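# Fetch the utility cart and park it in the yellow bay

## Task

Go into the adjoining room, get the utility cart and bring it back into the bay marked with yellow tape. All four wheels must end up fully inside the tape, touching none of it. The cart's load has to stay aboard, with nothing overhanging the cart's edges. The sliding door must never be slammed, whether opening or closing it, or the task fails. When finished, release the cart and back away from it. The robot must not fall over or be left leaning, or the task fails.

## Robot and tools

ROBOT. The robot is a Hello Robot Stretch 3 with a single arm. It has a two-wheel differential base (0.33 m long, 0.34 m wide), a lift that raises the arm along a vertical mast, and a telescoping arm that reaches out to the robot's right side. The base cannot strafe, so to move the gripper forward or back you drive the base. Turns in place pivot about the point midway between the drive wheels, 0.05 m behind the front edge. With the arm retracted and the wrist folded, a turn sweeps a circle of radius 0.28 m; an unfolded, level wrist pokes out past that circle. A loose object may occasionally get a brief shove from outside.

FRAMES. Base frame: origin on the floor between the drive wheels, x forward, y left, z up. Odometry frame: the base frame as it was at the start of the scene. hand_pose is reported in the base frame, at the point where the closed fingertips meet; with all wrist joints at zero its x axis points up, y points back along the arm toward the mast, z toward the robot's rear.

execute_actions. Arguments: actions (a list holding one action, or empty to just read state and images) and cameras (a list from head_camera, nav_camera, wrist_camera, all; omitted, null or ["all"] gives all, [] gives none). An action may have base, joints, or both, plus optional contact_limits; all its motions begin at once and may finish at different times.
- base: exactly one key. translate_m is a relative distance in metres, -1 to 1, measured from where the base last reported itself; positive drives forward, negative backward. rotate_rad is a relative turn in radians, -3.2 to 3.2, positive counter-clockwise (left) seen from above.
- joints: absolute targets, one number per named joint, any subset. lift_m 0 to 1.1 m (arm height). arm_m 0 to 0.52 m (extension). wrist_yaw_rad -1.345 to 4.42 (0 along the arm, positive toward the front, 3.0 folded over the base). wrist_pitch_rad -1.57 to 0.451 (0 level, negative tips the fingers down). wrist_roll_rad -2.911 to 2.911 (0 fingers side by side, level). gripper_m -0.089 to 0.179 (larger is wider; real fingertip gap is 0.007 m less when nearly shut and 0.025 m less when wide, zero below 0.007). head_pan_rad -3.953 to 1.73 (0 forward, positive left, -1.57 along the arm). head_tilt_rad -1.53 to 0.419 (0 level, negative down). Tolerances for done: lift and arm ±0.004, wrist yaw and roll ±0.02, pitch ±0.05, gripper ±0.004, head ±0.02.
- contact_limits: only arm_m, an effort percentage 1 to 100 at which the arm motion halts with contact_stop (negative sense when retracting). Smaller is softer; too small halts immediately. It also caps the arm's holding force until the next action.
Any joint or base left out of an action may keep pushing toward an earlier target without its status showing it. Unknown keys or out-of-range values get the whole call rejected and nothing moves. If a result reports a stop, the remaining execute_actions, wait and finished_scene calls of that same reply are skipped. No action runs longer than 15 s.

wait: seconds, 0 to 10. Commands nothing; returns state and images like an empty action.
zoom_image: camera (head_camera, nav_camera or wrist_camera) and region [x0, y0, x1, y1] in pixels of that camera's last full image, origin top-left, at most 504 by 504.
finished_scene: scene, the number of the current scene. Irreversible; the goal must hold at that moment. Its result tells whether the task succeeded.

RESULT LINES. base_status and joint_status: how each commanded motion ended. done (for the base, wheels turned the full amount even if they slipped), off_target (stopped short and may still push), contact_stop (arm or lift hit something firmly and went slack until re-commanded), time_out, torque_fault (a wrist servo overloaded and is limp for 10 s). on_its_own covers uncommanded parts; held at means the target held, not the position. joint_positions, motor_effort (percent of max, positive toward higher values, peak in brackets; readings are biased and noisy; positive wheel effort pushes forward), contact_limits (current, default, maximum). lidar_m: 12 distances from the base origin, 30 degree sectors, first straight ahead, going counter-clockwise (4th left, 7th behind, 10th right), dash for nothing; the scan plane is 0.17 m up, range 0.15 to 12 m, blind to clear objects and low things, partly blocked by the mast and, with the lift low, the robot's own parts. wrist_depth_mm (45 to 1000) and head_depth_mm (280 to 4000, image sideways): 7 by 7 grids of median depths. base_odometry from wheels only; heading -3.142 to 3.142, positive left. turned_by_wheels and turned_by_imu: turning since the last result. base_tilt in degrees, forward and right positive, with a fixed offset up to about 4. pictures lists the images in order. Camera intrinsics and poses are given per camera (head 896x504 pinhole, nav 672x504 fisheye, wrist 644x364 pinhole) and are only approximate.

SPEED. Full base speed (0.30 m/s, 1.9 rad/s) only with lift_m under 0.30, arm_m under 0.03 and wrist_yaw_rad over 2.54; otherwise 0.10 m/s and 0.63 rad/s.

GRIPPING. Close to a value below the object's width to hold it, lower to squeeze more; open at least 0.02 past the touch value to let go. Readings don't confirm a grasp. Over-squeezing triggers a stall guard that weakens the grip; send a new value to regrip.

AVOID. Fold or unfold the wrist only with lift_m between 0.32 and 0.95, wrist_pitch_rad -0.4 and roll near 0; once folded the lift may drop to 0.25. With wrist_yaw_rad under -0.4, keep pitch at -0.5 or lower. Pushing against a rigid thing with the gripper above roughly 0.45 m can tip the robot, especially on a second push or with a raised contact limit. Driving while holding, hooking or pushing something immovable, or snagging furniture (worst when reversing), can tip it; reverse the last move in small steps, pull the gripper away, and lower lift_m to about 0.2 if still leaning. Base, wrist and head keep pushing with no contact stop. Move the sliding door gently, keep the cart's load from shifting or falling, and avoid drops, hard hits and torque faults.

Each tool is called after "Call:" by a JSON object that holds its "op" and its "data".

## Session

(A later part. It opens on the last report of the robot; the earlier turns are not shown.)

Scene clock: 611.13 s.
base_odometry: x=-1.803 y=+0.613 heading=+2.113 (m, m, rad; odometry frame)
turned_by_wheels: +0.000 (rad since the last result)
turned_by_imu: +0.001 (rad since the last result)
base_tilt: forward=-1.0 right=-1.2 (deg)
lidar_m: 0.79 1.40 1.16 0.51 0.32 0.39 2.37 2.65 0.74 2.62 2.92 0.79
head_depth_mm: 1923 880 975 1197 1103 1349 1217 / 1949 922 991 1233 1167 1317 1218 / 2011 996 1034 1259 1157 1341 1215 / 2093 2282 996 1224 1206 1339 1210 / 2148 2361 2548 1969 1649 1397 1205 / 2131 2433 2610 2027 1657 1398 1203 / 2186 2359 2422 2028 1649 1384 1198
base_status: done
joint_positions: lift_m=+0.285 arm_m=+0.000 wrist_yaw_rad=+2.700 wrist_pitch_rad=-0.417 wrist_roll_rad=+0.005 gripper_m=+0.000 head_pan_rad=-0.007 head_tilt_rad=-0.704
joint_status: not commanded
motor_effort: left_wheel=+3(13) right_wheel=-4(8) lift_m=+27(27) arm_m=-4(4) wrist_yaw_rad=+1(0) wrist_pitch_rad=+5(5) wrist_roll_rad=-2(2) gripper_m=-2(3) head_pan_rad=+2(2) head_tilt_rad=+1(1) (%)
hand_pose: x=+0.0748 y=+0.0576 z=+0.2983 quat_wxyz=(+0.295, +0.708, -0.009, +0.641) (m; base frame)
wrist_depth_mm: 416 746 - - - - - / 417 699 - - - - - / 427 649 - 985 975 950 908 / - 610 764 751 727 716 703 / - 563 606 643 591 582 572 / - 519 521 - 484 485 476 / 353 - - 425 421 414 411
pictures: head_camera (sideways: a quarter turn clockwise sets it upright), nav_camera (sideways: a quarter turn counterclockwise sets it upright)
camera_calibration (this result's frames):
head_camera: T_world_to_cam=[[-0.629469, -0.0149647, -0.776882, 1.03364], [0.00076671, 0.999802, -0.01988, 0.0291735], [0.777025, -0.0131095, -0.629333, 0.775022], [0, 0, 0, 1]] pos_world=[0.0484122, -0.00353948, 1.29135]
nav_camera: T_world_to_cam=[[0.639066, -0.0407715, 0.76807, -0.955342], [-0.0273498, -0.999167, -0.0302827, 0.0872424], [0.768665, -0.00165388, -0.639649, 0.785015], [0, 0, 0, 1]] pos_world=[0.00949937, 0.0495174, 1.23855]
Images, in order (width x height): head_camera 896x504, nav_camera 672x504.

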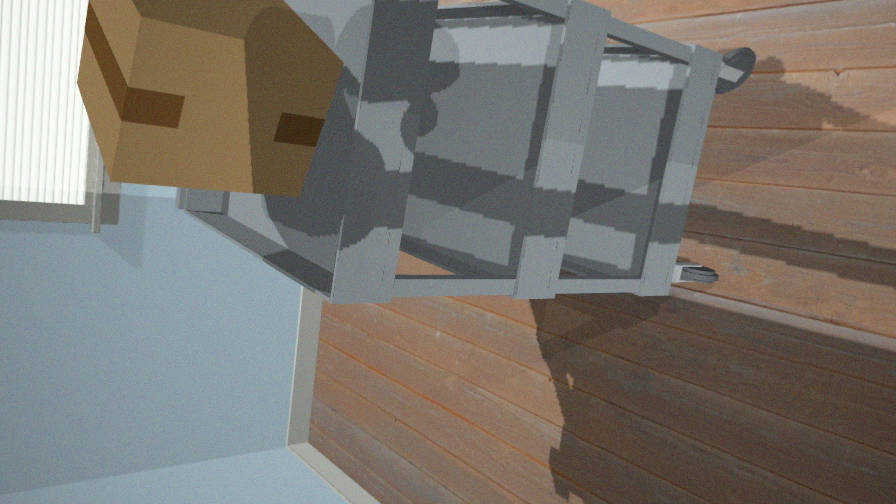

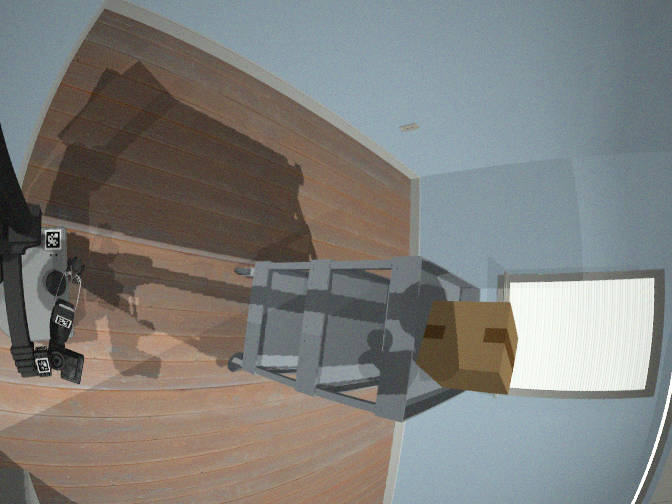

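Call:
{"op": "execute_actions", "data": {"actions": [{"base": {"translate_m": 0.36}}], "cameras": []}}

Call:
{"op": "execute_actions", "data": {"actions": [{"joints": {"lift_m": 0.376, "arm_m": 0.03, "wrist_yaw_rad": 1.57, "wrist_pitch_rad": 0.0, "wrist_roll_rad": 1.57, "gripper_m": 0.16, "head_tilt_rad": -1.1, "head_pan_rad": -0.3}}]}}

Scene clock: 655.43 s.
base_odometry: x=-1.989 y=+0.921 heading=+2.114 (m, m, rad; odometry frame)
turned_by_wheels: +0.000 (rad since the last result)
turned_by_imu: +0.001 (rad since the last result)
base_tilt: forward=-1.0 right=-1.2 (deg)
lidar_m: 0.44 1.31 1.09 1.09 0.70 0.58 2.72 1.00 1.01 2.70 0.50 0.44
head_depth_mm: 1704 671 641 711 649 877 823 / 1711 669 685 748 599 873 1016 / 1753 1946 997 791 607 894 1030 / 1781 1972 2204 769 621 870 1027 / 1815 2018 2275 2067 1576 1372 1186 / 1859 2040 2316 2033 1661 1397 1201 / 1873 2084 2290 2036 1648 1394 1203
base_status: done
joint_positions: lift_m=+0.285 arm_m=+0.000 wrist_yaw_rad=+2.700 wrist_pitch_rad=-0.417 wrist_roll_rad=+0.005 gripper_m=+0.000 head_pan_rad=-0.007 head_tilt_rad=-0.703
joint_status: not commanded
motor_effort: left_wheel=+4(14) right_wheel=-4(8) lift_m=+27(27) arm_m=-4(3) wrist_yaw_rad=+1(0) wrist_pitch_rad=+5(5) wrist_roll_rad=-3(2) gripper_m=-1(2) head_pan_rad=+2(2) head_tilt_rad=+1(2) (%)
hand_pose: x=+0.0748 y=+0.0576 z=+0.2983 quat_wxyz=(+0.295, +0.708, -0.009, +0.641) (m; base frame)
wrist_depth_mm: 889 951 - - - - - / 959 - - - - - - / 994 - - 966 962 930 924 / - 776 753 759 737 720 700 / - 614 603 648 586 574 564 / - 517 523 - 492 480 478 / 440 - - 426 421 415 396
pictures: none
No camera images: the call's "cameras" was empty. Leave "cameras" out to get every camera's image.

Scene clock: 657.53 s.
base_odometry: x=-1.989 y=+0.921 heading=+2.114 (m, m, rad; odometry frame)
turned_by_wheels: +0.000 (rad since the last result)
turned_by_imu: +0.000 (rad since the last result)
base_tilt: forward=-1.0 right=-1.2 (deg)
lidar_m: 0.44 1.31 1.09 1.09 0.70 0.58 2.72 1.00 1.01 2.69 0.50 0.44
head_depth_mm: 780 706 632 940 1327 1206 1140 / 628 690 629 942 1271 1223 1098 / 615 689 624 936 1211 1193 1137 / 640 698 621 934 1263 1202 1137 / 676 694 617 928 1207 1198 1111 / 782 691 614 925 1291 1199 1104 / 1937 1723 1544 1449 1303 1189 1102
base_status: not commanded
joint_positions: lift_m=+0.376 arm_m=+0.030 wrist_yaw_rad=+1.572 wrist_pitch_rad=-0.020 wrist_roll_rad=+1.567 gripper_m=+0.160 head_pan_rad=-0.293 head_tilt_rad=-1.086
joint_status: all done
motor_effort: left_wheel=+4(4) right_wheel=-3(4) lift_m=+52(56) arm_m=+3(6) wrist_yaw_rad=-2(4) wrist_pitch_rad=+6(7) wrist_roll_rad=+2(3) gripper_m=+1(86) head_pan_rad=-3(21) head_tilt_rad=-6(26) (%)
hand_pose: x=+0.2343 y=-0.1743 z=+0.4847 quat_wxyz=(+0.009, +0.707, -0.707, -0.006) (m; base frame)
wrist_depth_mm: 351 509 770 269 836 550 372 / 351 505 798 288 909 554 299 / 347 501 879 308 956 561 314 / 345 502 941 331 960 557 340 / 363 460 - 366 - 562 367 / 389 - - 399 - 435 401 / - - - - - 818 572
pictures: head_camera (sideways: a quarter turn clockwise sets it upright), nav_camera (sideways: a quarter turn counterclockwise sets it upright), wrist_camera
camera_calibration (this result's frames):
head_camera: T_world_to_cam=[[-0.842189, 0.233776, -0.485868, 0.655755], [0.27607, 0.961002, -0.016145, 0.0226227], [0.463145, -0.147731, -0.873883, 1.09494], [0, 0, 0, 1]] pos_world=[0.0389095, -0.0132843, 1.27582]
nav_camera: T_world_to_cam=[[0.831836, -0.288798, 0.473967, -0.573315], [-0.31748, -0.948044, -0.0204707, 0.0762253], [0.455254, -0.133447, -0.880305, 1.09985], [0, 0, 0, 1]] pos_world=[0.000393259, 0.0534639, 1.2415]
wrist_camera: T_world_to_cam=[[0.0264315, 0.0140533, -0.999552, 0.484201], [-0.136119, 0.990639, 0.0103285, 0.240819], [0.99034, 0.135785, 0.028097, -0.0558371], [0, 0, 0, 1]] pos_world=[0.0752796, -0.237788, 0.483065]
Images, in order (width x height): head_camera 896x504, nav_camera 672x504, wrist_camera 644x364.

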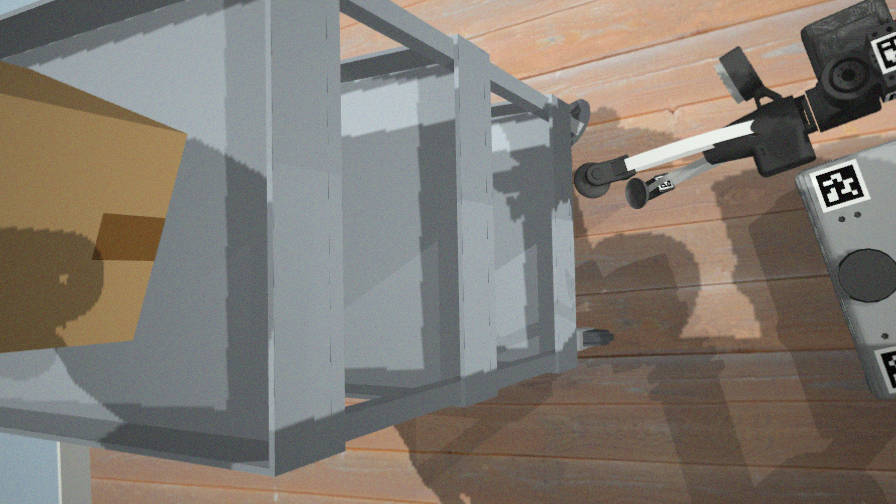

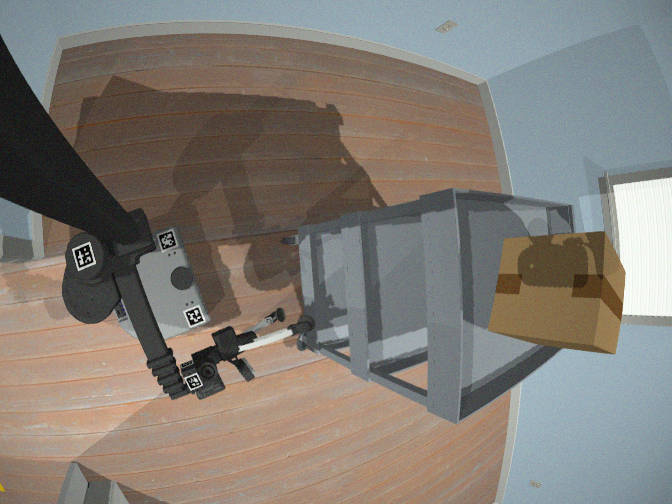

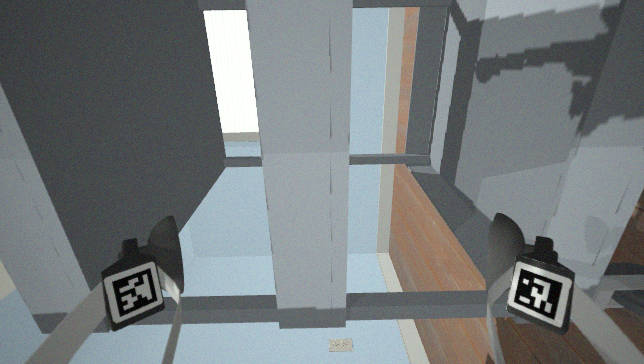

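Call:
{"op": "execute_actions", "data": {"actions": [{"base": {"translate_m": 0.19}, "joints": {"lift_m": 0.405}}], "cameras": ["head_camera", "wrist_camera"]}}

Scene clock: 669.63 s.
base_odometry: x=-2.087 y=+1.084 heading=+2.114 (m, m, rad; odometry frame)
turned_by_wheels: +0.000 (rad since the last result)
turned_by_imu: +0.001 (rad since the last result)
base_tilt: forward=-1.0 right=-1.2 (deg)
lidar_m: 0.25 1.27 1.05 1.05 0.92 0.76 2.91 1.15 1.37 2.73 0.29 0.25
head_depth_mm: 427 500 602 555 837 1196 1140 / 442 522 599 552 833 1174 1098 / 459 543 609 550 828 1169 1136 / 476 571 616 550 818 1172 1136 / 768 682 612 548 801 1169 1115 / 1697 697 591 512 1277 1201 1100 / 1802 1820 1607 1440 1304 1192 1094
base_status: done
joint_positions: lift_m=+0.405 arm_m=+0.030 wrist_yaw_rad=+1.572 wrist_pitch_rad=-0.020 wrist_roll_rad=+1.568 gripper_m=+0.160 head_pan_rad=-0.293 head_tilt_rad=-1.087
joint_status: all done
motor_effort: left_wheel=+3(10) right_wheel=-4(4) lift_m=+51(53) arm_m=+4(4) wrist_yaw_rad=-2(2) wrist_pitch_rad=+6(6) wrist_roll_rad=+1(2) gripper_m=+1(1) head_pan_rad=-2(4) head_tilt_rad=-6(6) (%)
hand_pose: x=+0.2343 y=-0.1744 z=+0.5138 quat_wxyz=(+0.009, +0.707, -0.707, -0.006) (m; base frame)
wrist_depth_mm: 317 455 106 103 104 491 402 / 318 455 648 110 111 528 403 / 315 451 631 119 119 567 405 / 312 449 709 128 128 605 406 / 312 418 - 139 139 579 406 / 312 - - 151 152 - 392 / 295 - - 166 171 884 608
pictures: head_camera (sideways: a quarter turn clockwise sets it upright), wrist_camera
camera_calibration (this result's frames):
head_camera: T_world_to_cam=[[-0.842386, 0.233935, -0.485448, 0.65521], [0.276168, 0.960974, -0.0161387, 0.0226138], [0.462727, -0.14766, -0.874117, 1.09524], [0, 0, 0, 1]] pos_world=[0.038896, -0.0132843, 1.2758]
wrist_camera: T_world_to_cam=[[0.0268194, 0.0142738, -0.999538, 0.513238], [-0.135928, 0.990663, 0.0104998, 0.24044], [0.990356, 0.135584, 0.0285092, -0.0569102], [0, 0, 0, 1]] pos_world=[0.0752792, -0.237805, 0.512099]
Images, in order (width x height): head_camera 896x504, wrist_camera 644x364.

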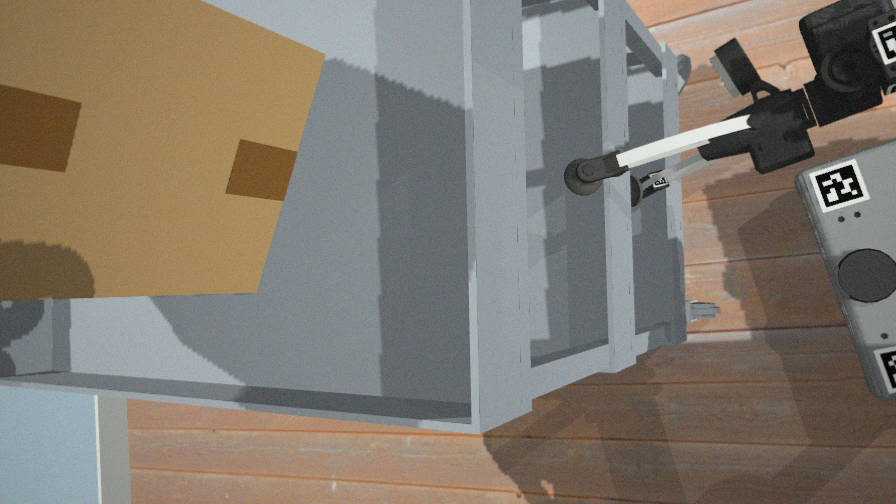

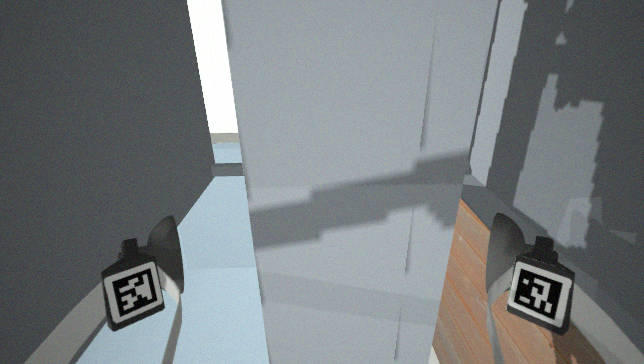

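Call:
{"op": "execute_actions", "data": {"actions": [{"base": {"translate_m": -0.006}, "joints": {"lift_m": 0.397}}], "cameras": []}}

Call:
{"op": "execute_actions", "data": {"actions": [{"joints": {"gripper_m": 0.04}}], "cameras": ["wrist_camera"]}}

Call:
{"op": "execute_actions", "data": {"actions": [{"base": {"translate_m": -0.1}}]}}

Scene clock: 680.20 s.
base_odometry: x=-2.084 y=+1.078 heading=+2.114 (m, m, rad; odometry frame)
turned_by_wheels: +0.000 (rad since the last result)
turned_by_imu: +0.001 (rad since the last result)
base_tilt: forward=-1.0 right=-1.3 (deg)
lidar_m: 0.26 1.27 1.05 1.05 0.91 0.75 2.91 1.14 1.36 2.72 0.30 0.26
head_depth_mm: 431 505 612 554 848 1213 1143 / 447 528 603 555 845 1177 1098 / 464 552 617 551 845 1183 1137 / 482 575 615 548 845 1178 1132 / 775 680 613 548 825 1167 1121 / 1708 706 599 503 1277 1199 1110 / 1805 1830 1619 1451 1301 1185 1095
base_status: done
joint_positions: lift_m=+0.397 arm_m=+0.030 wrist_yaw_rad=+1.572 wrist_pitch_rad=-0.020 wrist_roll_rad=+1.568 gripper_m=+0.160 head_pan_rad=-0.293 head_tilt_rad=-1.087
joint_status: all done
motor_effort: left_wheel=+4(6) right_wheel=-3(8) lift_m=+26(49) arm_m=+5(5) wrist_yaw_rad=-3(3) wrist_pitch_rad=+6(6) wrist_roll_rad=+2(2) gripper_m=+0(1) head_pan_rad=-4(3) head_tilt_rad=-6(6) (%)
hand_pose: x=+0.2343 y=-0.1744 z=+0.5067 quat_wxyz=(+0.009, +0.707, -0.707, -0.006) (m; base frame)
wrist_depth_mm: 325 472 110 109 109 587 391 / 326 472 117 116 116 589 396 / 323 460 127 124 125 596 400 / 321 460 645 134 134 600 396 / 319 428 - 145 148 589 400 / 320 - - 159 165 - 385 / 304 - - 175 183 859 364
pictures: none
No camera images: the call's "cameras" was empty. Leave "cameras" out to get every camera's image.

Scene clock: 681.90 s.
base_odometry: x=-2.084 y=+1.078 heading=+2.114 (m, m, rad; odometry frame)
turned_by_wheels: +0.000 (rad since the last result)
turned_by_imu: +0.001 (rad since the last result)
base_tilt: forward=-1.0 right=-1.3 (deg)
lidar_m: 0.26 1.27 1.05 1.05 0.91 0.75 2.90 1.14 1.36 2.73 0.30 0.26
head_depth_mm: 430 504 608 556 846 1204 1144 / 445 527 602 553 847 1187 1107 / 462 548 611 550 836 1170 1134 / 480 573 615 549 831 1174 1131 / 770 680 611 547 817 1166 1112 / 1717 703 595 508 1277 1198 1110 / 1797 1820 1599 1429 1302 1188 1101
base_status: not commanded
joint_positions: lift_m=+0.397 arm_m=+0.030 wrist_yaw_rad=+1.573 wrist_pitch_rad=-0.023 wrist_roll_rad=+1.572 gripper_m=+0.041 head_pan_rad=-0.293 head_tilt_rad=-1.087
joint_status: all done
motor_effort: left_wheel=+5(5) right_wheel=-11(10) lift_m=+27(27) arm_m=+4(4) wrist_yaw_rad=-3(4) wrist_pitch_rad=+7(8) wrist_roll_rad=-1(2) gripper_m=-25(96) head_pan_rad=-4(4) head_tilt_rad=-5(5) (%)
hand_pose: x=+0.2343 y=-0.1742 z=+0.5060 quat_wxyz=(+0.008, +0.708, -0.706, -0.008) (m; base frame)
wrist_depth_mm: 328 478 107 107 107 576 389 / 328 469 115 114 115 593 392 / 325 464 125 122 123 586 396 / 324 462 135 132 134 598 394 / 321 468 145 143 143 525 402 / 323 442 157 156 157 704 383 / 318 - - 172 178 939 351
pictures: wrist_camera
camera_calibration (this result's frames):
wrist_camera: T_world_to_cam=[[0.0241048, 0.0184748, -0.999539, 0.50676], [-0.136535, 0.990521, 0.0150154, 0.238156], [0.990342, 0.13611, 0.0263987, -0.0554694], [0, 0, 0, 1]] pos_world=[0.0752351, -0.237711, 0.504414]
Images, in order (width x height): wrist_camera 644x364.

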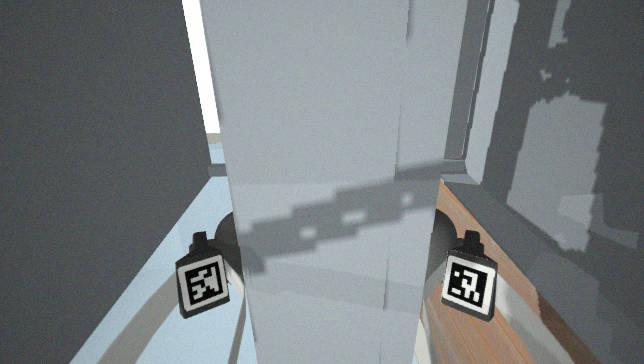

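Scene clock: 684.00 s.
base_odometry: x=-2.032 y=+0.993 heading=+2.114 (m, m, rad; odometry frame)
turned_by_wheels: +0.000 (rad since the last result)
turned_by_imu: +0.000 (rad since the last result)
base_tilt: forward=-1.0 right=-1.2 (deg)
lidar_m: 0.34 1.29 1.08 1.07 0.80 0.66 2.81 1.07 1.19 2.71 0.40 0.34
head_depth_mm: 529 704 619 867 1271 1213 1142 / 517 609 618 895 1128 1224 1101 / 536 636 617 882 866 1199 1136 / 553 658 613 878 1058 1198 1134 / 747 678 614 878 1005 1193 1111 / 788 668 600 628 1293 1200 1103 / 1882 1824 1604 1439 1298 1190 1095
base_status: done
joint_positions: lift_m=+0.397 arm_m=+0.030 wrist_yaw_rad=+1.572 wrist_pitch_rad=-0.017 wrist_roll_rad=+1.572 gripper_m=+0.043 head_pan_rad=-0.293 head_tilt_rad=-1.087
joint_status: not commanded
motor_effort: left_wheel=+4(5) right_wheel=-3(20) lift_m=+27(28) arm_m=+4(4) wrist_yaw_rad=-3(10) wrist_pitch_rad=+5(7) wrist_roll_rad=-1(1) gripper_m=-1(25) head_pan_rad=-3(3) head_tilt_rad=-6(6) (%)
hand_pose: x=+0.2344 y=-0.1745 z=+0.5075 quat_wxyz=(+0.006, +0.707, -0.707, -0.006) (m; base frame)
wrist_depth_mm: 327 471 - 185 737 584 395 / 323 464 - 197 777 592 397 / 323 456 823 211 843 598 397 / 321 460 848 225 851 602 402 / 318 451 - 244 - 556 401 / 317 454 - 266 - 885 403 / 318 - - 295 334 331 318
pictures: head_camera (sideways: a quarter turn clockwise sets it upright), nav_camera (sideways: a quarter turn counterclockwise sets it upright), wrist_camera
camera_calibration (this result's frames):
head_camera: T_world_to_cam=[[-0.842543, 0.234066, -0.485112, 0.654773], [0.276249, 0.960951, -0.0161337, 0.0226068], [0.462393, -0.147605, -0.874303, 1.09549], [0, 0, 0, 1]] pos_world=[0.0388852, -0.0132844, 1.27579]
nav_camera: T_world_to_cam=[[0.83217, -0.289083, 0.473207, -0.572327], [-0.317686, -0.947975, -0.0204445, 0.0761925], [0.454499, -0.133318, -0.880714, 1.10039], [0, 0, 0, 1]] pos_world=[0.000354017, 0.0534801, 1.24151]
wrist_camera: T_world_to_cam=[[0.0302581, 0.0185288, -0.99937, 0.506793], [-0.13581, 0.990632, 0.0142549, 0.23868], [0.990273, 0.135293, 0.0324911, -0.0588684], [0, 0, 0, 1]] pos_world=[0.0753762, -0.23787, 0.504985]
Images, in order (width x height): head_camera 896x504, nav_camera 672x504, wrist_camera 644x364.

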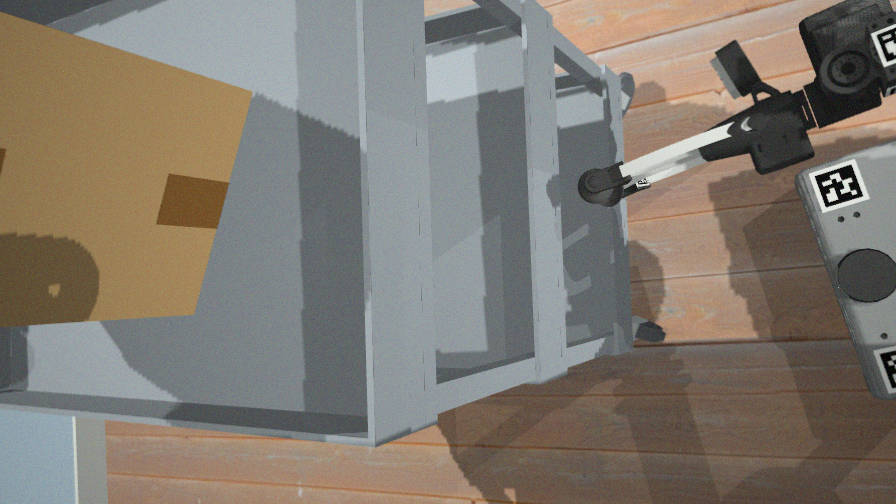

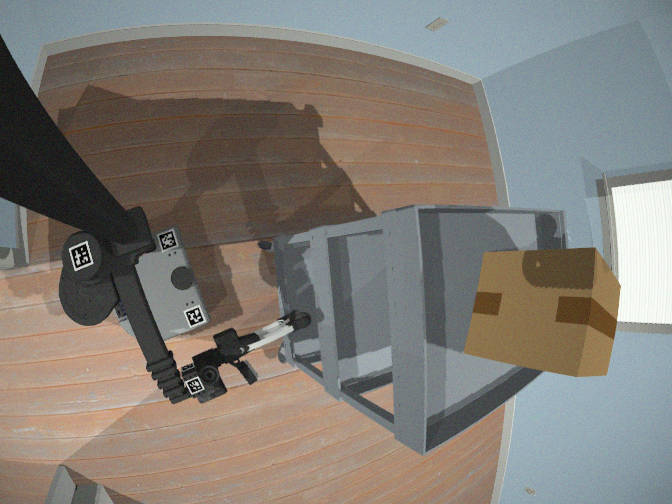

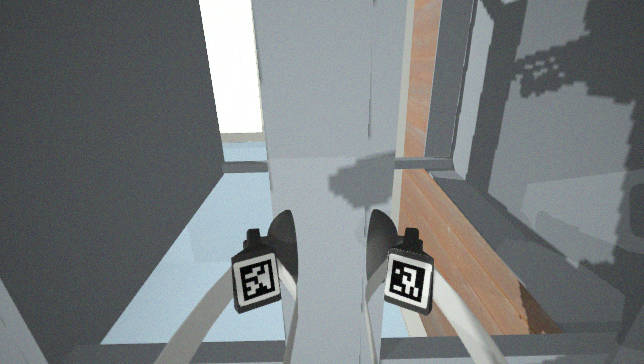

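Call:
{"op": "execute_actions", "data": {"actions": [{"joints": {"lift_m": 0.595, "arm_m": 0.0, "wrist_yaw_rad": 1.335, "wrist_pitch_rad": -0.45, "wrist_roll_rad": 0.0, "gripper_m": 0.17}}], "cameras": ["wrist_camera"]}}

Call:
{"op": "execute_actions", "data": {"actions": [{"base": {"translate_m": 0.17}, "joints": {"head_tilt_rad": -1.3, "head_pan_rad": -0.6}}]}}

Scene clock: 786.17 s.
base_odometry: x=-2.032 y=+0.993 heading=+2.114 (m, m, rad; odometry frame)
turned_by_wheels: +0.000 (rad since the last result)
turned_by_imu: +0.001 (rad since the last result)
base_tilt: forward=-1.0 right=-1.2 (deg)
lidar_m: 0.34 1.29 1.08 1.07 0.80 0.66 2.81 1.07 1.19 2.71 0.40 0.34
head_depth_mm: 529 705 622 871 1043 1221 1140 / 517 608 620 895 1130 1232 1104 / 535 634 617 886 1080 1209 1138 / 555 660 613 876 1061 1206 1133 / 752 678 612 872 1006 1197 1114 / 787 665 598 632 1291 1204 1102 / 1912 1828 1609 1432 1307 1188 1100
base_status: not commanded
joint_positions: lift_m=+0.595 arm_m=+0.000 wrist_yaw_rad=+1.337 wrist_pitch_rad=-0.463 wrist_roll_rad=+0.006 gripper_m=+0.170 head_pan_rad=-0.293 head_tilt_rad=-1.087
joint_status: all done
motor_effort: left_wheel=+4(4) right_wheel=-3(3) lift_m=+52(52) arm_m=-4(4) wrist_yaw_rad=-1(1) wrist_pitch_rad=+4(6) wrist_roll_rad=-3(3) gripper_m=+1(83) head_pan_rad=-2(3) head_tilt_rad=-6(6) (%)
hand_pose: x=+0.1911 y=-0.1961 z=+0.5972 quat_wxyz=(+0.640, +0.555, -0.441, +0.297) (m; base frame)
wrist_depth_mm: - - - - - - 205 / 256 - 728 744 681 - 227 / 280 487 545 532 521 429 - / - 313 420 414 404 282 - / - 316 321 314 309 298 937 / 870 - 668 665 649 382 784 / 757 717 564 575 561 696 684
pictures: wrist_camera
camera_calibration (this result's frames):
wrist_camera: T_world_to_cam=[[-0.200662, -0.978758, -0.0420483, -0.124993], [-0.54508, 0.147208, -0.825359, 0.667163], [0.814017, -0.142698, -0.56304, 0.318889], [0, 0, 0, 1]] pos_world=[0.0789947, -0.175045, 0.724941]
Images, in order (width x height): wrist_camera 644x364.

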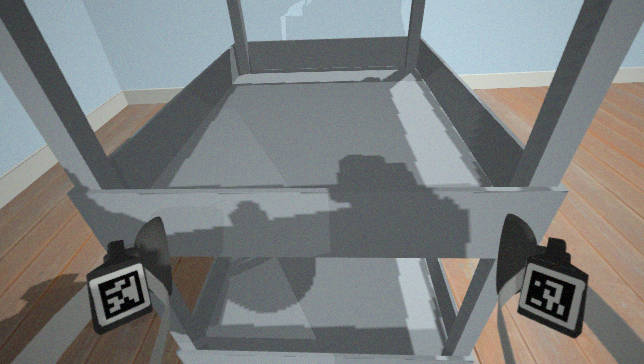

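Scene clock: 789.07 s.
base_odometry: x=-2.120 y=+1.138 heading=+2.114 (m, m, rad; odometry frame)
turned_by_wheels: +0.000 (rad since the last result)
turned_by_imu: +0.000 (rad since the last result)
base_tilt: forward=-1.0 right=-1.2 (deg)
lidar_m: 0.17 1.25 1.04 1.04 1.00 0.82 2.98 1.20 1.50 0.36 0.20 0.17
head_depth_mm: 599 572 534 850 1273 - 1116 / 593 568 530 837 1272 1194 - / 454 553 530 761 1236 - - / 458 554 528 509 1221 - - / 460 553 527 502 1049 1203 - / 461 548 524 494 1221 1174 1123 / 588 560 523 491 1235 1177 1114
base_status: done
joint_positions: lift_m=+0.595 arm_m=+0.000 wrist_yaw_rad=+1.337 wrist_pitch_rad=-0.463 wrist_roll_rad=+0.006 gripper_m=+0.170 head_pan_rad=-0.593 head_tilt_rad=-1.284
joint_status: all done
motor_effort: left_wheel=+3(10) right_wheel=-4(3) lift_m=+52(52) arm_m=-5(5) wrist_yaw_rad=-2(2) wrist_pitch_rad=+4(4) wrist_roll_rad=-3(3) gripper_m=+0(1) head_pan_rad=-4(22) head_tilt_rad=-6(20) (%)
hand_pose: x=+0.1911 y=-0.1961 z=+0.5972 quat_wxyz=(+0.640, +0.555, -0.441, +0.297) (m; base frame)
wrist_depth_mm: - - - - - - - / - - 679 662 642 - - / - - 518 529 521 454 - / - 378 423 414 402 384 334 / - 307 342 337 330 335 282 / 235 - 286 283 281 276 257 / 240 250 249 247 242 240 232
pictures: head_camera (sideways: a quarter turn clockwise sets it upright), nav_camera (sideways: a quarter turn counterclockwise sets it upright), wrist_camera
camera_calibration (this result's frames):
head_camera: T_world_to_cam=[[-0.800522, 0.51627, -0.304353, 0.419086], [0.545485, 0.838016, -0.0132439, 0.0171985], [0.248215, -0.176622, -0.952467, 1.19832], [0, 0, 0, 1]] pos_world=[0.0286657, -0.0191248, 1.26914]
nav_camera: T_world_to_cam=[[0.772322, -0.564395, 0.291509, -0.335313], [-0.586484, -0.809838, -0.0141147, 0.069587], [0.244042, -0.160064, -0.956464, 1.20005], [0, 0, 0, 1]] pos_world=[0.00691876, 0.0591905, 1.24654]
wrist_camera: T_world_to_cam=[[-0.200661, -0.978758, -0.0420484, -0.124993], [-0.54508, 0.147208, -0.825359, 0.667163], [0.814017, -0.142698, -0.56304, 0.318889], [0, 0, 0, 1]] pos_world=[0.0789947, -0.175045, 0.724941]
Images, in order (width x height): head_camera 896x504, nav_camera 672x504, wrist_camera 644x364.

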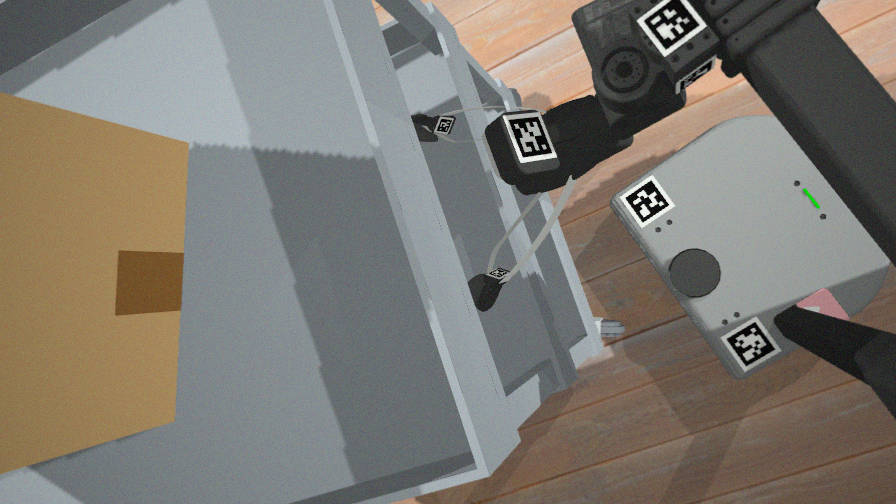

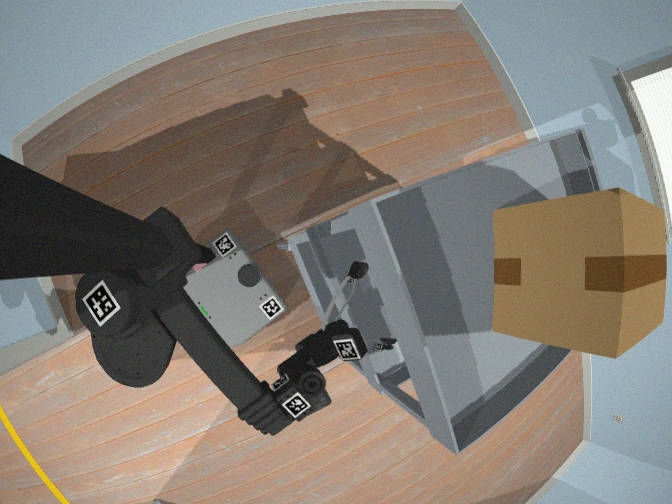

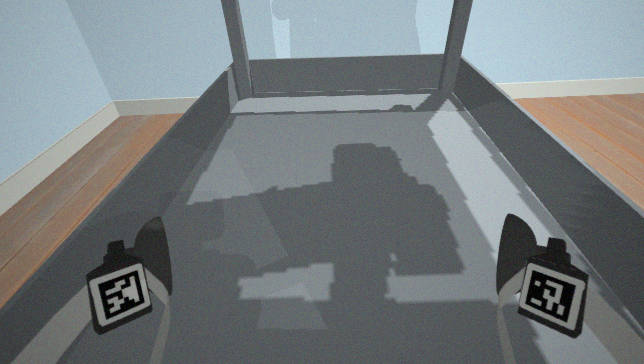

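Call:
{"op": "execute_actions", "data": {"actions": [{"base": {"translate_m": 0.055}, "joints": {"arm_m": 0.035}}], "cameras": []}}

Call:
{"op": "execute_actions", "data": {"actions": [{"joints": {"wrist_pitch_rad": -0.9}}]}}

Scene clock: 800.20 s.
base_odometry: x=-2.149 y=+1.185 heading=+2.114 (m, m, rad; odometry frame)
turned_by_wheels: +0.000 (rad since the last result)
turned_by_imu: +0.001 (rad since the last result)
base_tilt: forward=-1.1 right=-1.2 (deg)
lidar_m: 1.90 1.24 1.03 1.03 1.06 0.87 3.03 1.24 1.58 0.25 0.15 -
head_depth_mm: 425 570 534 513 1283 1196 1118 / 400 506 531 503 1232 1197 - / 403 509 530 498 1225 - - / 405 509 528 496 800 - - / 407 515 526 494 734 1206 - / 408 546 525 493 480 1180 1118 / 600 559 521 1280 1242 1180 1117
base_status: done
joint_positions: lift_m=+0.595 arm_m=+0.035 wrist_yaw_rad=+1.336 wrist_pitch_rad=-0.463 wrist_roll_rad=+0.006 gripper_m=+0.170 head_pan_rad=-0.593 head_tilt_rad=-1.285
joint_status: all done
motor_effort: left_wheel=+3(10) right_wheel=-4(5) lift_m=+52(52) arm_m=+4(5) wrist_yaw_rad=-2(2) wrist_pitch_rad=+4(4) wrist_roll_rad=-3(3) gripper_m=+0(0) head_pan_rad=-4(4) head_tilt_rad=-6(7) (%)
hand_pose: x=+0.1911 y=-0.2305 z=+0.5972 quat_wxyz=(+0.640, +0.555, -0.441, +0.297) (m; base frame)
wrist_depth_mm: - - - - - - - / - - 627 619 597 - - / - - 536 538 519 457 - / - 383 424 413 409 377 - / 632 334 345 336 331 327 259 / 255 - 289 284 282 276 235 / 243 249 248 246 242 239 231
pictures: none
No camera images: the call's "cameras" was empty. Leave "cameras" out to get every camera's image.

Scene clock: 801.17 s.
base_odometry: x=-2.149 y=+1.185 heading=+2.114 (m, m, rad; odometry frame)
turned_by_wheels: +0.000 (rad since the last result)
turned_by_imu: +0.000 (rad since the last result)
base_tilt: forward=-1.0 right=-1.2 (deg)
lidar_m: 1.89 1.24 1.03 1.03 1.06 0.87 3.03 1.24 1.59 0.25 0.15 -
head_depth_mm: 425 571 534 515 1270 1204 1113 / 401 507 533 503 - 1195 - / 404 511 528 498 1167 - - / 405 511 528 496 805 - - / 407 515 527 493 730 1197 - / 409 545 524 492 481 1173 1121 / 600 558 519 1282 1241 1166 1111
base_status: not commanded
joint_positions: lift_m=+0.595 arm_m=+0.035 wrist_yaw_rad=+1.334 wrist_pitch_rad=-0.889 wrist_roll_rad=+0.006 gripper_m=+0.170 head_pan_rad=-0.593 head_tilt_rad=-1.285
joint_status: all done
motor_effort: left_wheel=+3(4) right_wheel=-5(5) lift_m=+51(52) arm_m=+4(5) wrist_yaw_rad=+2(1) wrist_pitch_rad=-4(3) wrist_roll_rad=-3(3) gripper_m=+1(1) head_pan_rad=-3(3) head_tilt_rad=-7(7) (%)
hand_pose: x=+0.1174 y=-0.2134 z=+0.5192 quat_wxyz=(+0.689, +0.634, -0.315, +0.154) (m; base frame)
wrist_depth_mm: 266 329 329 324 317 312 255 / 259 298 293 286 283 278 254 / 260 265 262 257 252 249 240 / 241 241 236 233 229 227 221 / 223 224 217 214 211 211 205 / 204 - 199 197 195 191 190 / 618 611 181 161 186 184 569
pictures: head_camera (sideways: a quarter turn clockwise sets it upright), nav_camera (sideways: a quarter turn counterclockwise sets it upright), wrist_camera
camera_calibration (this result's frames):
head_camera: T_world_to_cam=[[-0.800507, 0.516387, -0.304191, 0.418876], [0.545576, 0.837956, -0.0132412, 0.0171944], [0.248061, -0.176559, -0.952519, 1.19839], [0, 0, 0, 1]] pos_world=[0.028659, -0.0191242, 1.26913]
nav_camera: T_world_to_cam=[[0.7723, -0.564508, 0.291347, -0.335102], [-0.586576, -0.809772, -0.014109, 0.0695802], [0.243889, -0.160001, -0.956513, 1.20012], [0, 0, 0, 1]] pos_world=[0.00691754, 0.0591957, 1.24654]
wrist_camera: T_world_to_cam=[[-0.223417, -0.973372, -0.0512921, -0.151366], [-0.826716, 0.217107, -0.519042, 0.454144], [0.516357, -0.0735591, -0.853208, 0.532837], [0, 0, 0, 1]] pos_world=[0.066496, -0.206738, 0.682577]
Images, in order (width x height): head_camera 896x504, nav_camera 672x504, wrist_camera 644x364.

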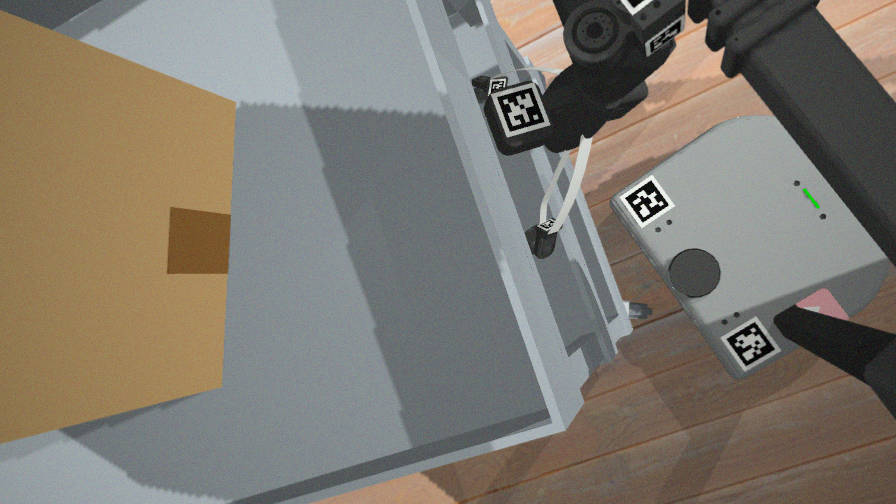

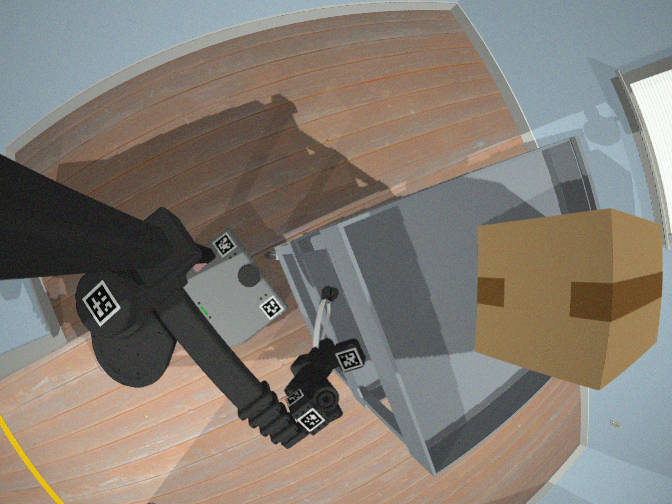

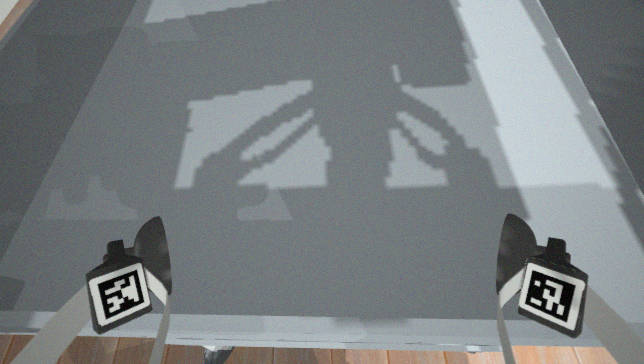

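Hooked. Try a short pull.

Call:
{"op": "execute_actions", "data": {"actions": [{"base": {"translate_m": -0.06}}]}}

Scene clock: 806.73 s.
base_odometry: x=-2.118 y=+1.134 heading=+2.115 (m, m, rad; odometry frame)
turned_by_wheels: +0.000 (rad since the last result)
turned_by_imu: +0.001 (rad since the last result)
base_tilt: forward=-1.1 right=-1.2 (deg)
lidar_m: 0.15 1.25 1.04 1.04 0.99 0.81 2.97 1.20 1.49 0.31 0.18 0.15
head_depth_mm: 599 570 534 821 1285 1205 1115 / 431 558 531 512 - 1200 - / 431 544 530 509 1232 - - / 433 548 527 501 1116 - - / 435 546 526 495 802 1194 - / 437 545 522 491 1211 1176 1119 / 592 561 523 495 1237 1171 1112
base_status: done
joint_positions: lift_m=+0.595 arm_m=+0.035 wrist_yaw_rad=+1.336 wrist_pitch_rad=-0.797 wrist_roll_rad=+0.008 gripper_m=+0.170 head_pan_rad=-0.593 head_tilt_rad=-1.285
joint_status: not commanded
on_its_own: wrist_pitch_rad is at rest, and its effort (-33) is outside its rest range (-20 to +32)
motor_effort: left_wheel=+5(9) right_wheel=-15(25) lift_m=+41(51) arm_m=+3(5) wrist_yaw_rad=-1(4) wrist_pitch_rad=-33(36) wrist_roll_rad=-4(5) gripper_m=+3(2) head_pan_rad=-4(3) head_tilt_rad=-7(6) (%)
hand_pose: x=+0.1359 y=-0.2175 z=+0.5335 quat_wxyz=(+0.680, +0.620, -0.344, +0.185) (m; base frame)
wrist_depth_mm: - 376 410 398 384 357 289 / 281 343 347 336 332 322 245 / 268 305 301 294 288 283 246 / 261 270 266 259 256 252 238 / 243 244 237 233 228 228 222 / 223 - 212 211 209 136 203 / 616 352 413 209 203 196 232
pictures: head_camera (sideways: a quarter turn clockwise sets it upright), nav_camera (sideways: a quarter turn counterclockwise sets it upright), wrist_camera
camera_calibration (this result's frames):
head_camera: T_world_to_cam=[[-0.800538, 0.516412, -0.304069, 0.418717], [0.545578, 0.837955, -0.0132391, 0.0171917], [0.24796, -0.176492, -0.952558, 1.19844], [0, 0, 0, 1]] pos_world=[0.0286555, -0.0191219, 1.26913]
nav_camera: T_world_to_cam=[[0.772329, -0.564532, 0.291225, -0.334943], [-0.58658, -0.809769, -0.0141047, 0.0695746], [0.243787, -0.159933, -0.956551, 1.20017], [0, 0, 0, 1]] pos_world=[0.00691188, 0.0591997, 1.24655]
wrist_camera: T_world_to_cam=[[-0.218406, -0.974475, -0.0519374, -0.151116], [-0.777044, 0.205859, -0.594832, 0.508984], [0.59034, -0.0895569, -0.802171, 0.494386], [0, 0, 0, 1]] pos_world=[0.0706423, -0.207762, 0.691493]
Images, in order (width x height): head_camera 896x504, nav_camera 672x504, wrist_camera 644x364.

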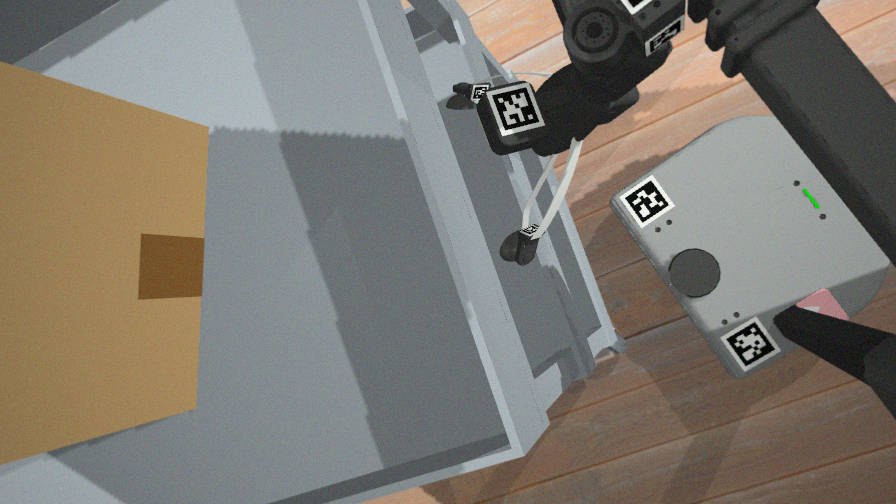

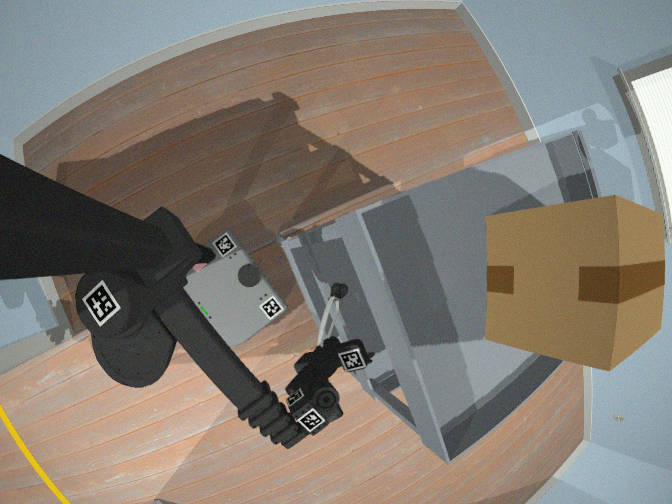

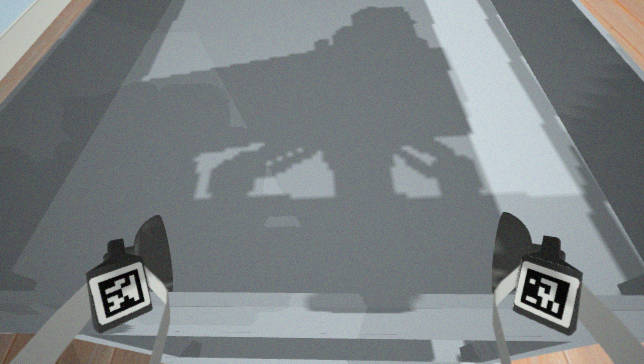

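Call:
{"op": "execute_actions", "data": {"actions": [{"joints": {"lift_m": 0.575, "wrist_pitch_rad": -0.97}}], "cameras": ["wrist_camera", "head_camera"]}}

Scene clock: 813.27 s.
base_odometry: x=-2.118 y=+1.134 heading=+2.115 (m, m, rad; odometry frame)
turned_by_wheels: +0.000 (rad since the last result)
turned_by_imu: +0.001 (rad since the last result)
base_tilt: forward=-1.0 right=-1.3 (deg)
lidar_m: 0.15 1.25 1.04 1.04 0.99 0.81 2.97 1.20 1.48 0.31 0.17 0.15
head_depth_mm: 601 570 533 818 1290 1197 1113 / 428 558 531 512 - 1198 - / 431 545 529 509 1230 - - / 432 547 528 500 1114 - - / 434 547 525 494 804 1207 - / 436 545 525 493 1214 1176 1124 / 591 560 522 497 1233 1166 1117
base_status: not commanded
joint_positions: lift_m=+0.594 arm_m=+0.035 wrist_yaw_rad=+1.336 wrist_pitch_rad=-0.806 wrist_roll_rad=+0.008 gripper_m=+0.170 head_pan_rad=-0.593 head_tilt_rad=-1.285
joint_status: lift_m contact_stop (moved +0.000 of -0.020); wrist_pitch_rad off_target (ended at -0.806, target -0.970)
on_its_own: lift_m is slack since a contact_stop, until your next command for it (your +0.575 is given up); right_wheel is at rest, and its effort (-20) is outside its rest range (-18 to +18); wrist_pitch_rad is at rest, and its effort (-52) is outside its rest range (-20 to +32)
motor_effort: left_wheel=+4(5) right_wheel=-20(20) lift_m=+35(39) arm_m=+3(3) wrist_yaw_rad=-1(2) wrist_pitch_rad=-52(57) wrist_roll_rad=-4(5) gripper_m=+2(1) head_pan_rad=-4(3) head_tilt_rad=-7(7) (%)
hand_pose: x=+0.1341 y=-0.2171 z=+0.5315 quat_wxyz=(+0.681, +0.621, -0.341, +0.182) (m; base frame)
wrist_depth_mm: - 377 403 394 383 353 288 / 282 336 342 337 328 319 245 / 269 303 297 290 286 282 244 / 258 265 262 256 254 250 237 / 240 244 235 232 227 228 221 / 222 - 213 210 207 205 202 / 620 354 412 407 203 197 427
pictures: head_camera (sideways: a quarter turn clockwise sets it upright), wrist_camera
camera_calibration (this result's frames):
head_camera: T_world_to_cam=[[-0.800567, 0.516432, -0.303958, 0.418572], [0.545577, 0.837956, -0.0132372, 0.0171893], [0.247867, -0.17643, -0.952594, 1.19848], [0, 0, 0, 1]] pos_world=[0.0286523, -0.0191198, 1.26912]
wrist_camera: T_world_to_cam=[[-0.218934, -0.974349, -0.0520693, -0.15106], [-0.78232, 0.207177, -0.587412, 0.503397], [0.583132, -0.0878697, -0.807611, 0.498148], [0, 0, 0, 1]] pos_world=[0.0702592, -0.207705, 0.690146]
Images, in order (width x height): head_camera 896x504, wrist_camera 644x364.

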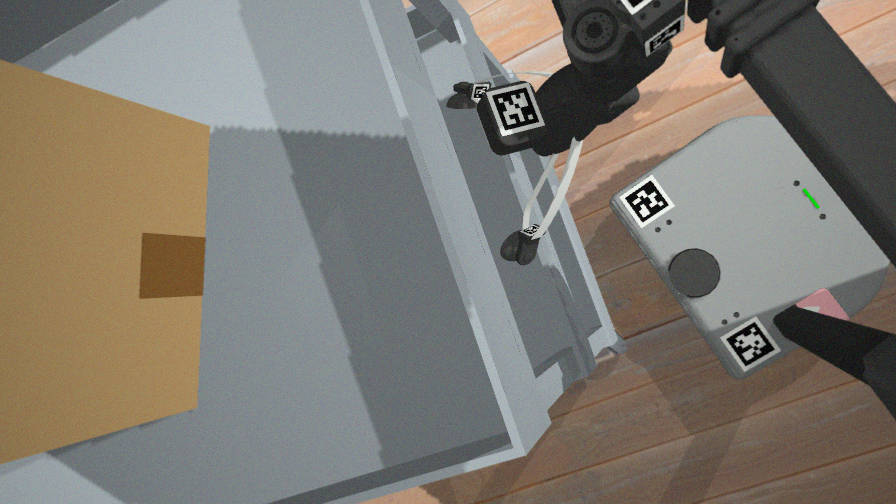

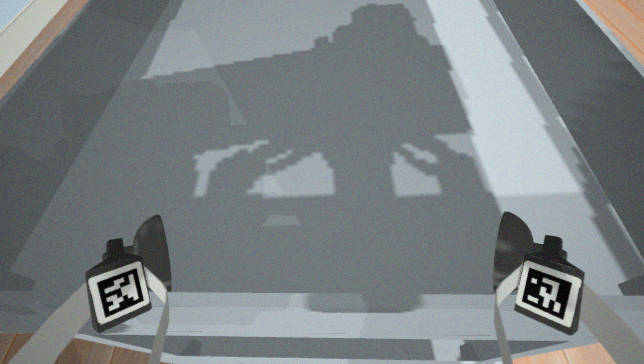

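Call:
{"op": "execute_actions", "data": {"actions": [{"base": {"translate_m": -0.04}, "joints": {"lift_m": 0.594, "wrist_pitch_rad": -0.92}}], "cameras": ["wrist_camera", "head_camera"]}}

Scene clock: 818.20 s.
base_odometry: x=-2.097 y=+1.100 heading=+2.115 (m, m, rad; odometry frame)
turned_by_wheels: +0.000 (rad since the last result)
turned_by_imu: +0.001 (rad since the last result)
base_tilt: forward=-1.0 right=-1.2 (deg)
lidar_m: 0.15 1.26 1.05 1.05 0.94 0.78 2.94 1.16 1.41 0.31 0.17 0.15
head_depth_mm: 595 570 533 831 1287 1195 1118 / 428 562 531 512 - 1201 - / 428 542 529 509 1233 - - / 429 542 527 499 1110 - - / 430 545 527 494 800 1193 - / 431 544 524 493 1208 1177 1130 / 587 558 522 491 1231 1175 1107
base_status: done
joint_positions: lift_m=+0.595 arm_m=+0.035 wrist_yaw_rad=+1.343 wrist_pitch_rad=-0.802 wrist_roll_rad=+0.004 gripper_m=+0.170 head_pan_rad=-0.593 head_tilt_rad=-1.285
joint_status: wrist_pitch_rad off_target (ended at -0.802, target -0.920); the others done
on_its_own: wrist_pitch_rad is at rest, and its effort (-38) is outside its rest range (-20 to +32)
motor_effort: left_wheel=+6(7) right_wheel=-16(30) lift_m=+20(35) arm_m=+3(3) wrist_yaw_rad=-9(9) wrist_pitch_rad=-38(48) wrist_roll_rad=-2(4) gripper_m=+2(2) head_pan_rad=-4(4) head_tilt_rad=-7(6) (%)
hand_pose: x=+0.1352 y=-0.2163 z=+0.5324 quat_wxyz=(+0.681, +0.621, -0.339, +0.187) (m; base frame)
wrist_depth_mm: - 382 403 393 386 355 287 / 284 341 343 334 330 318 243 / 271 303 295 292 285 281 244 / 258 266 264 259 254 251 236 / 242 243 235 231 229 230 222 / 222 - 213 210 208 135 202 / 624 347 415 208 203 197 236
pictures: head_camera (sideways: a quarter turn clockwise sets it upright), wrist_camera
camera_calibration (this result's frames):
head_camera: T_world_to_cam=[[-0.800557, 0.516451, -0.303952, 0.418564], [0.545596, 0.837944, -0.0132371, 0.017189], [0.247858, -0.176432, -0.952595, 1.19849], [0, 0, 0, 1]] pos_world=[0.0286517, -0.0191202, 1.26912]
wrist_camera: T_world_to_cam=[[-0.209133, -0.976658, -0.0490187, -0.153419], [-0.782391, 0.197184, -0.590747, 0.504153], [0.586624, -0.0851932, -0.805366, 0.497192], [0, 0, 0, 1]] pos_world=[0.0706954, -0.206892, 0.690728]
Images, in order (width x height): head_camera 896x504, wrist_camera 644x364.

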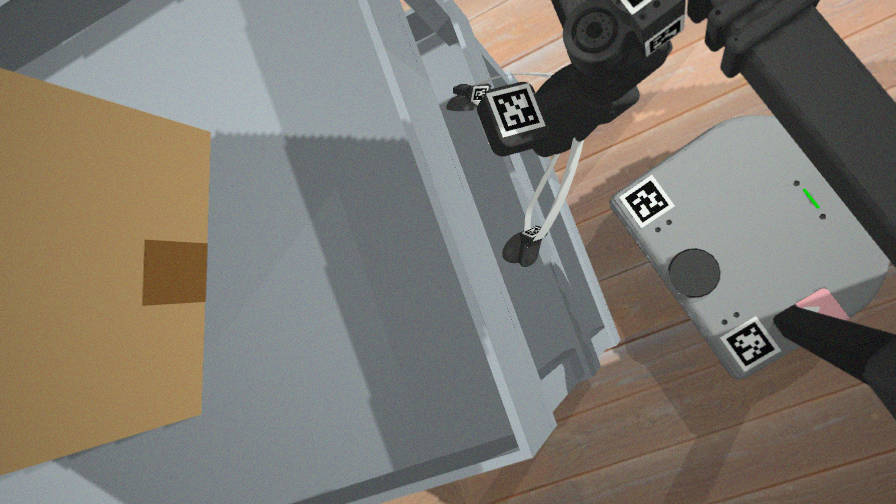

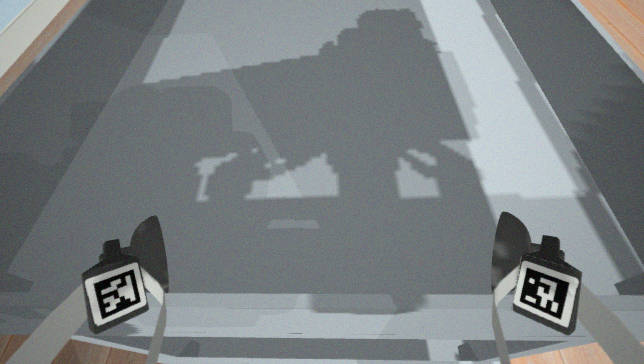

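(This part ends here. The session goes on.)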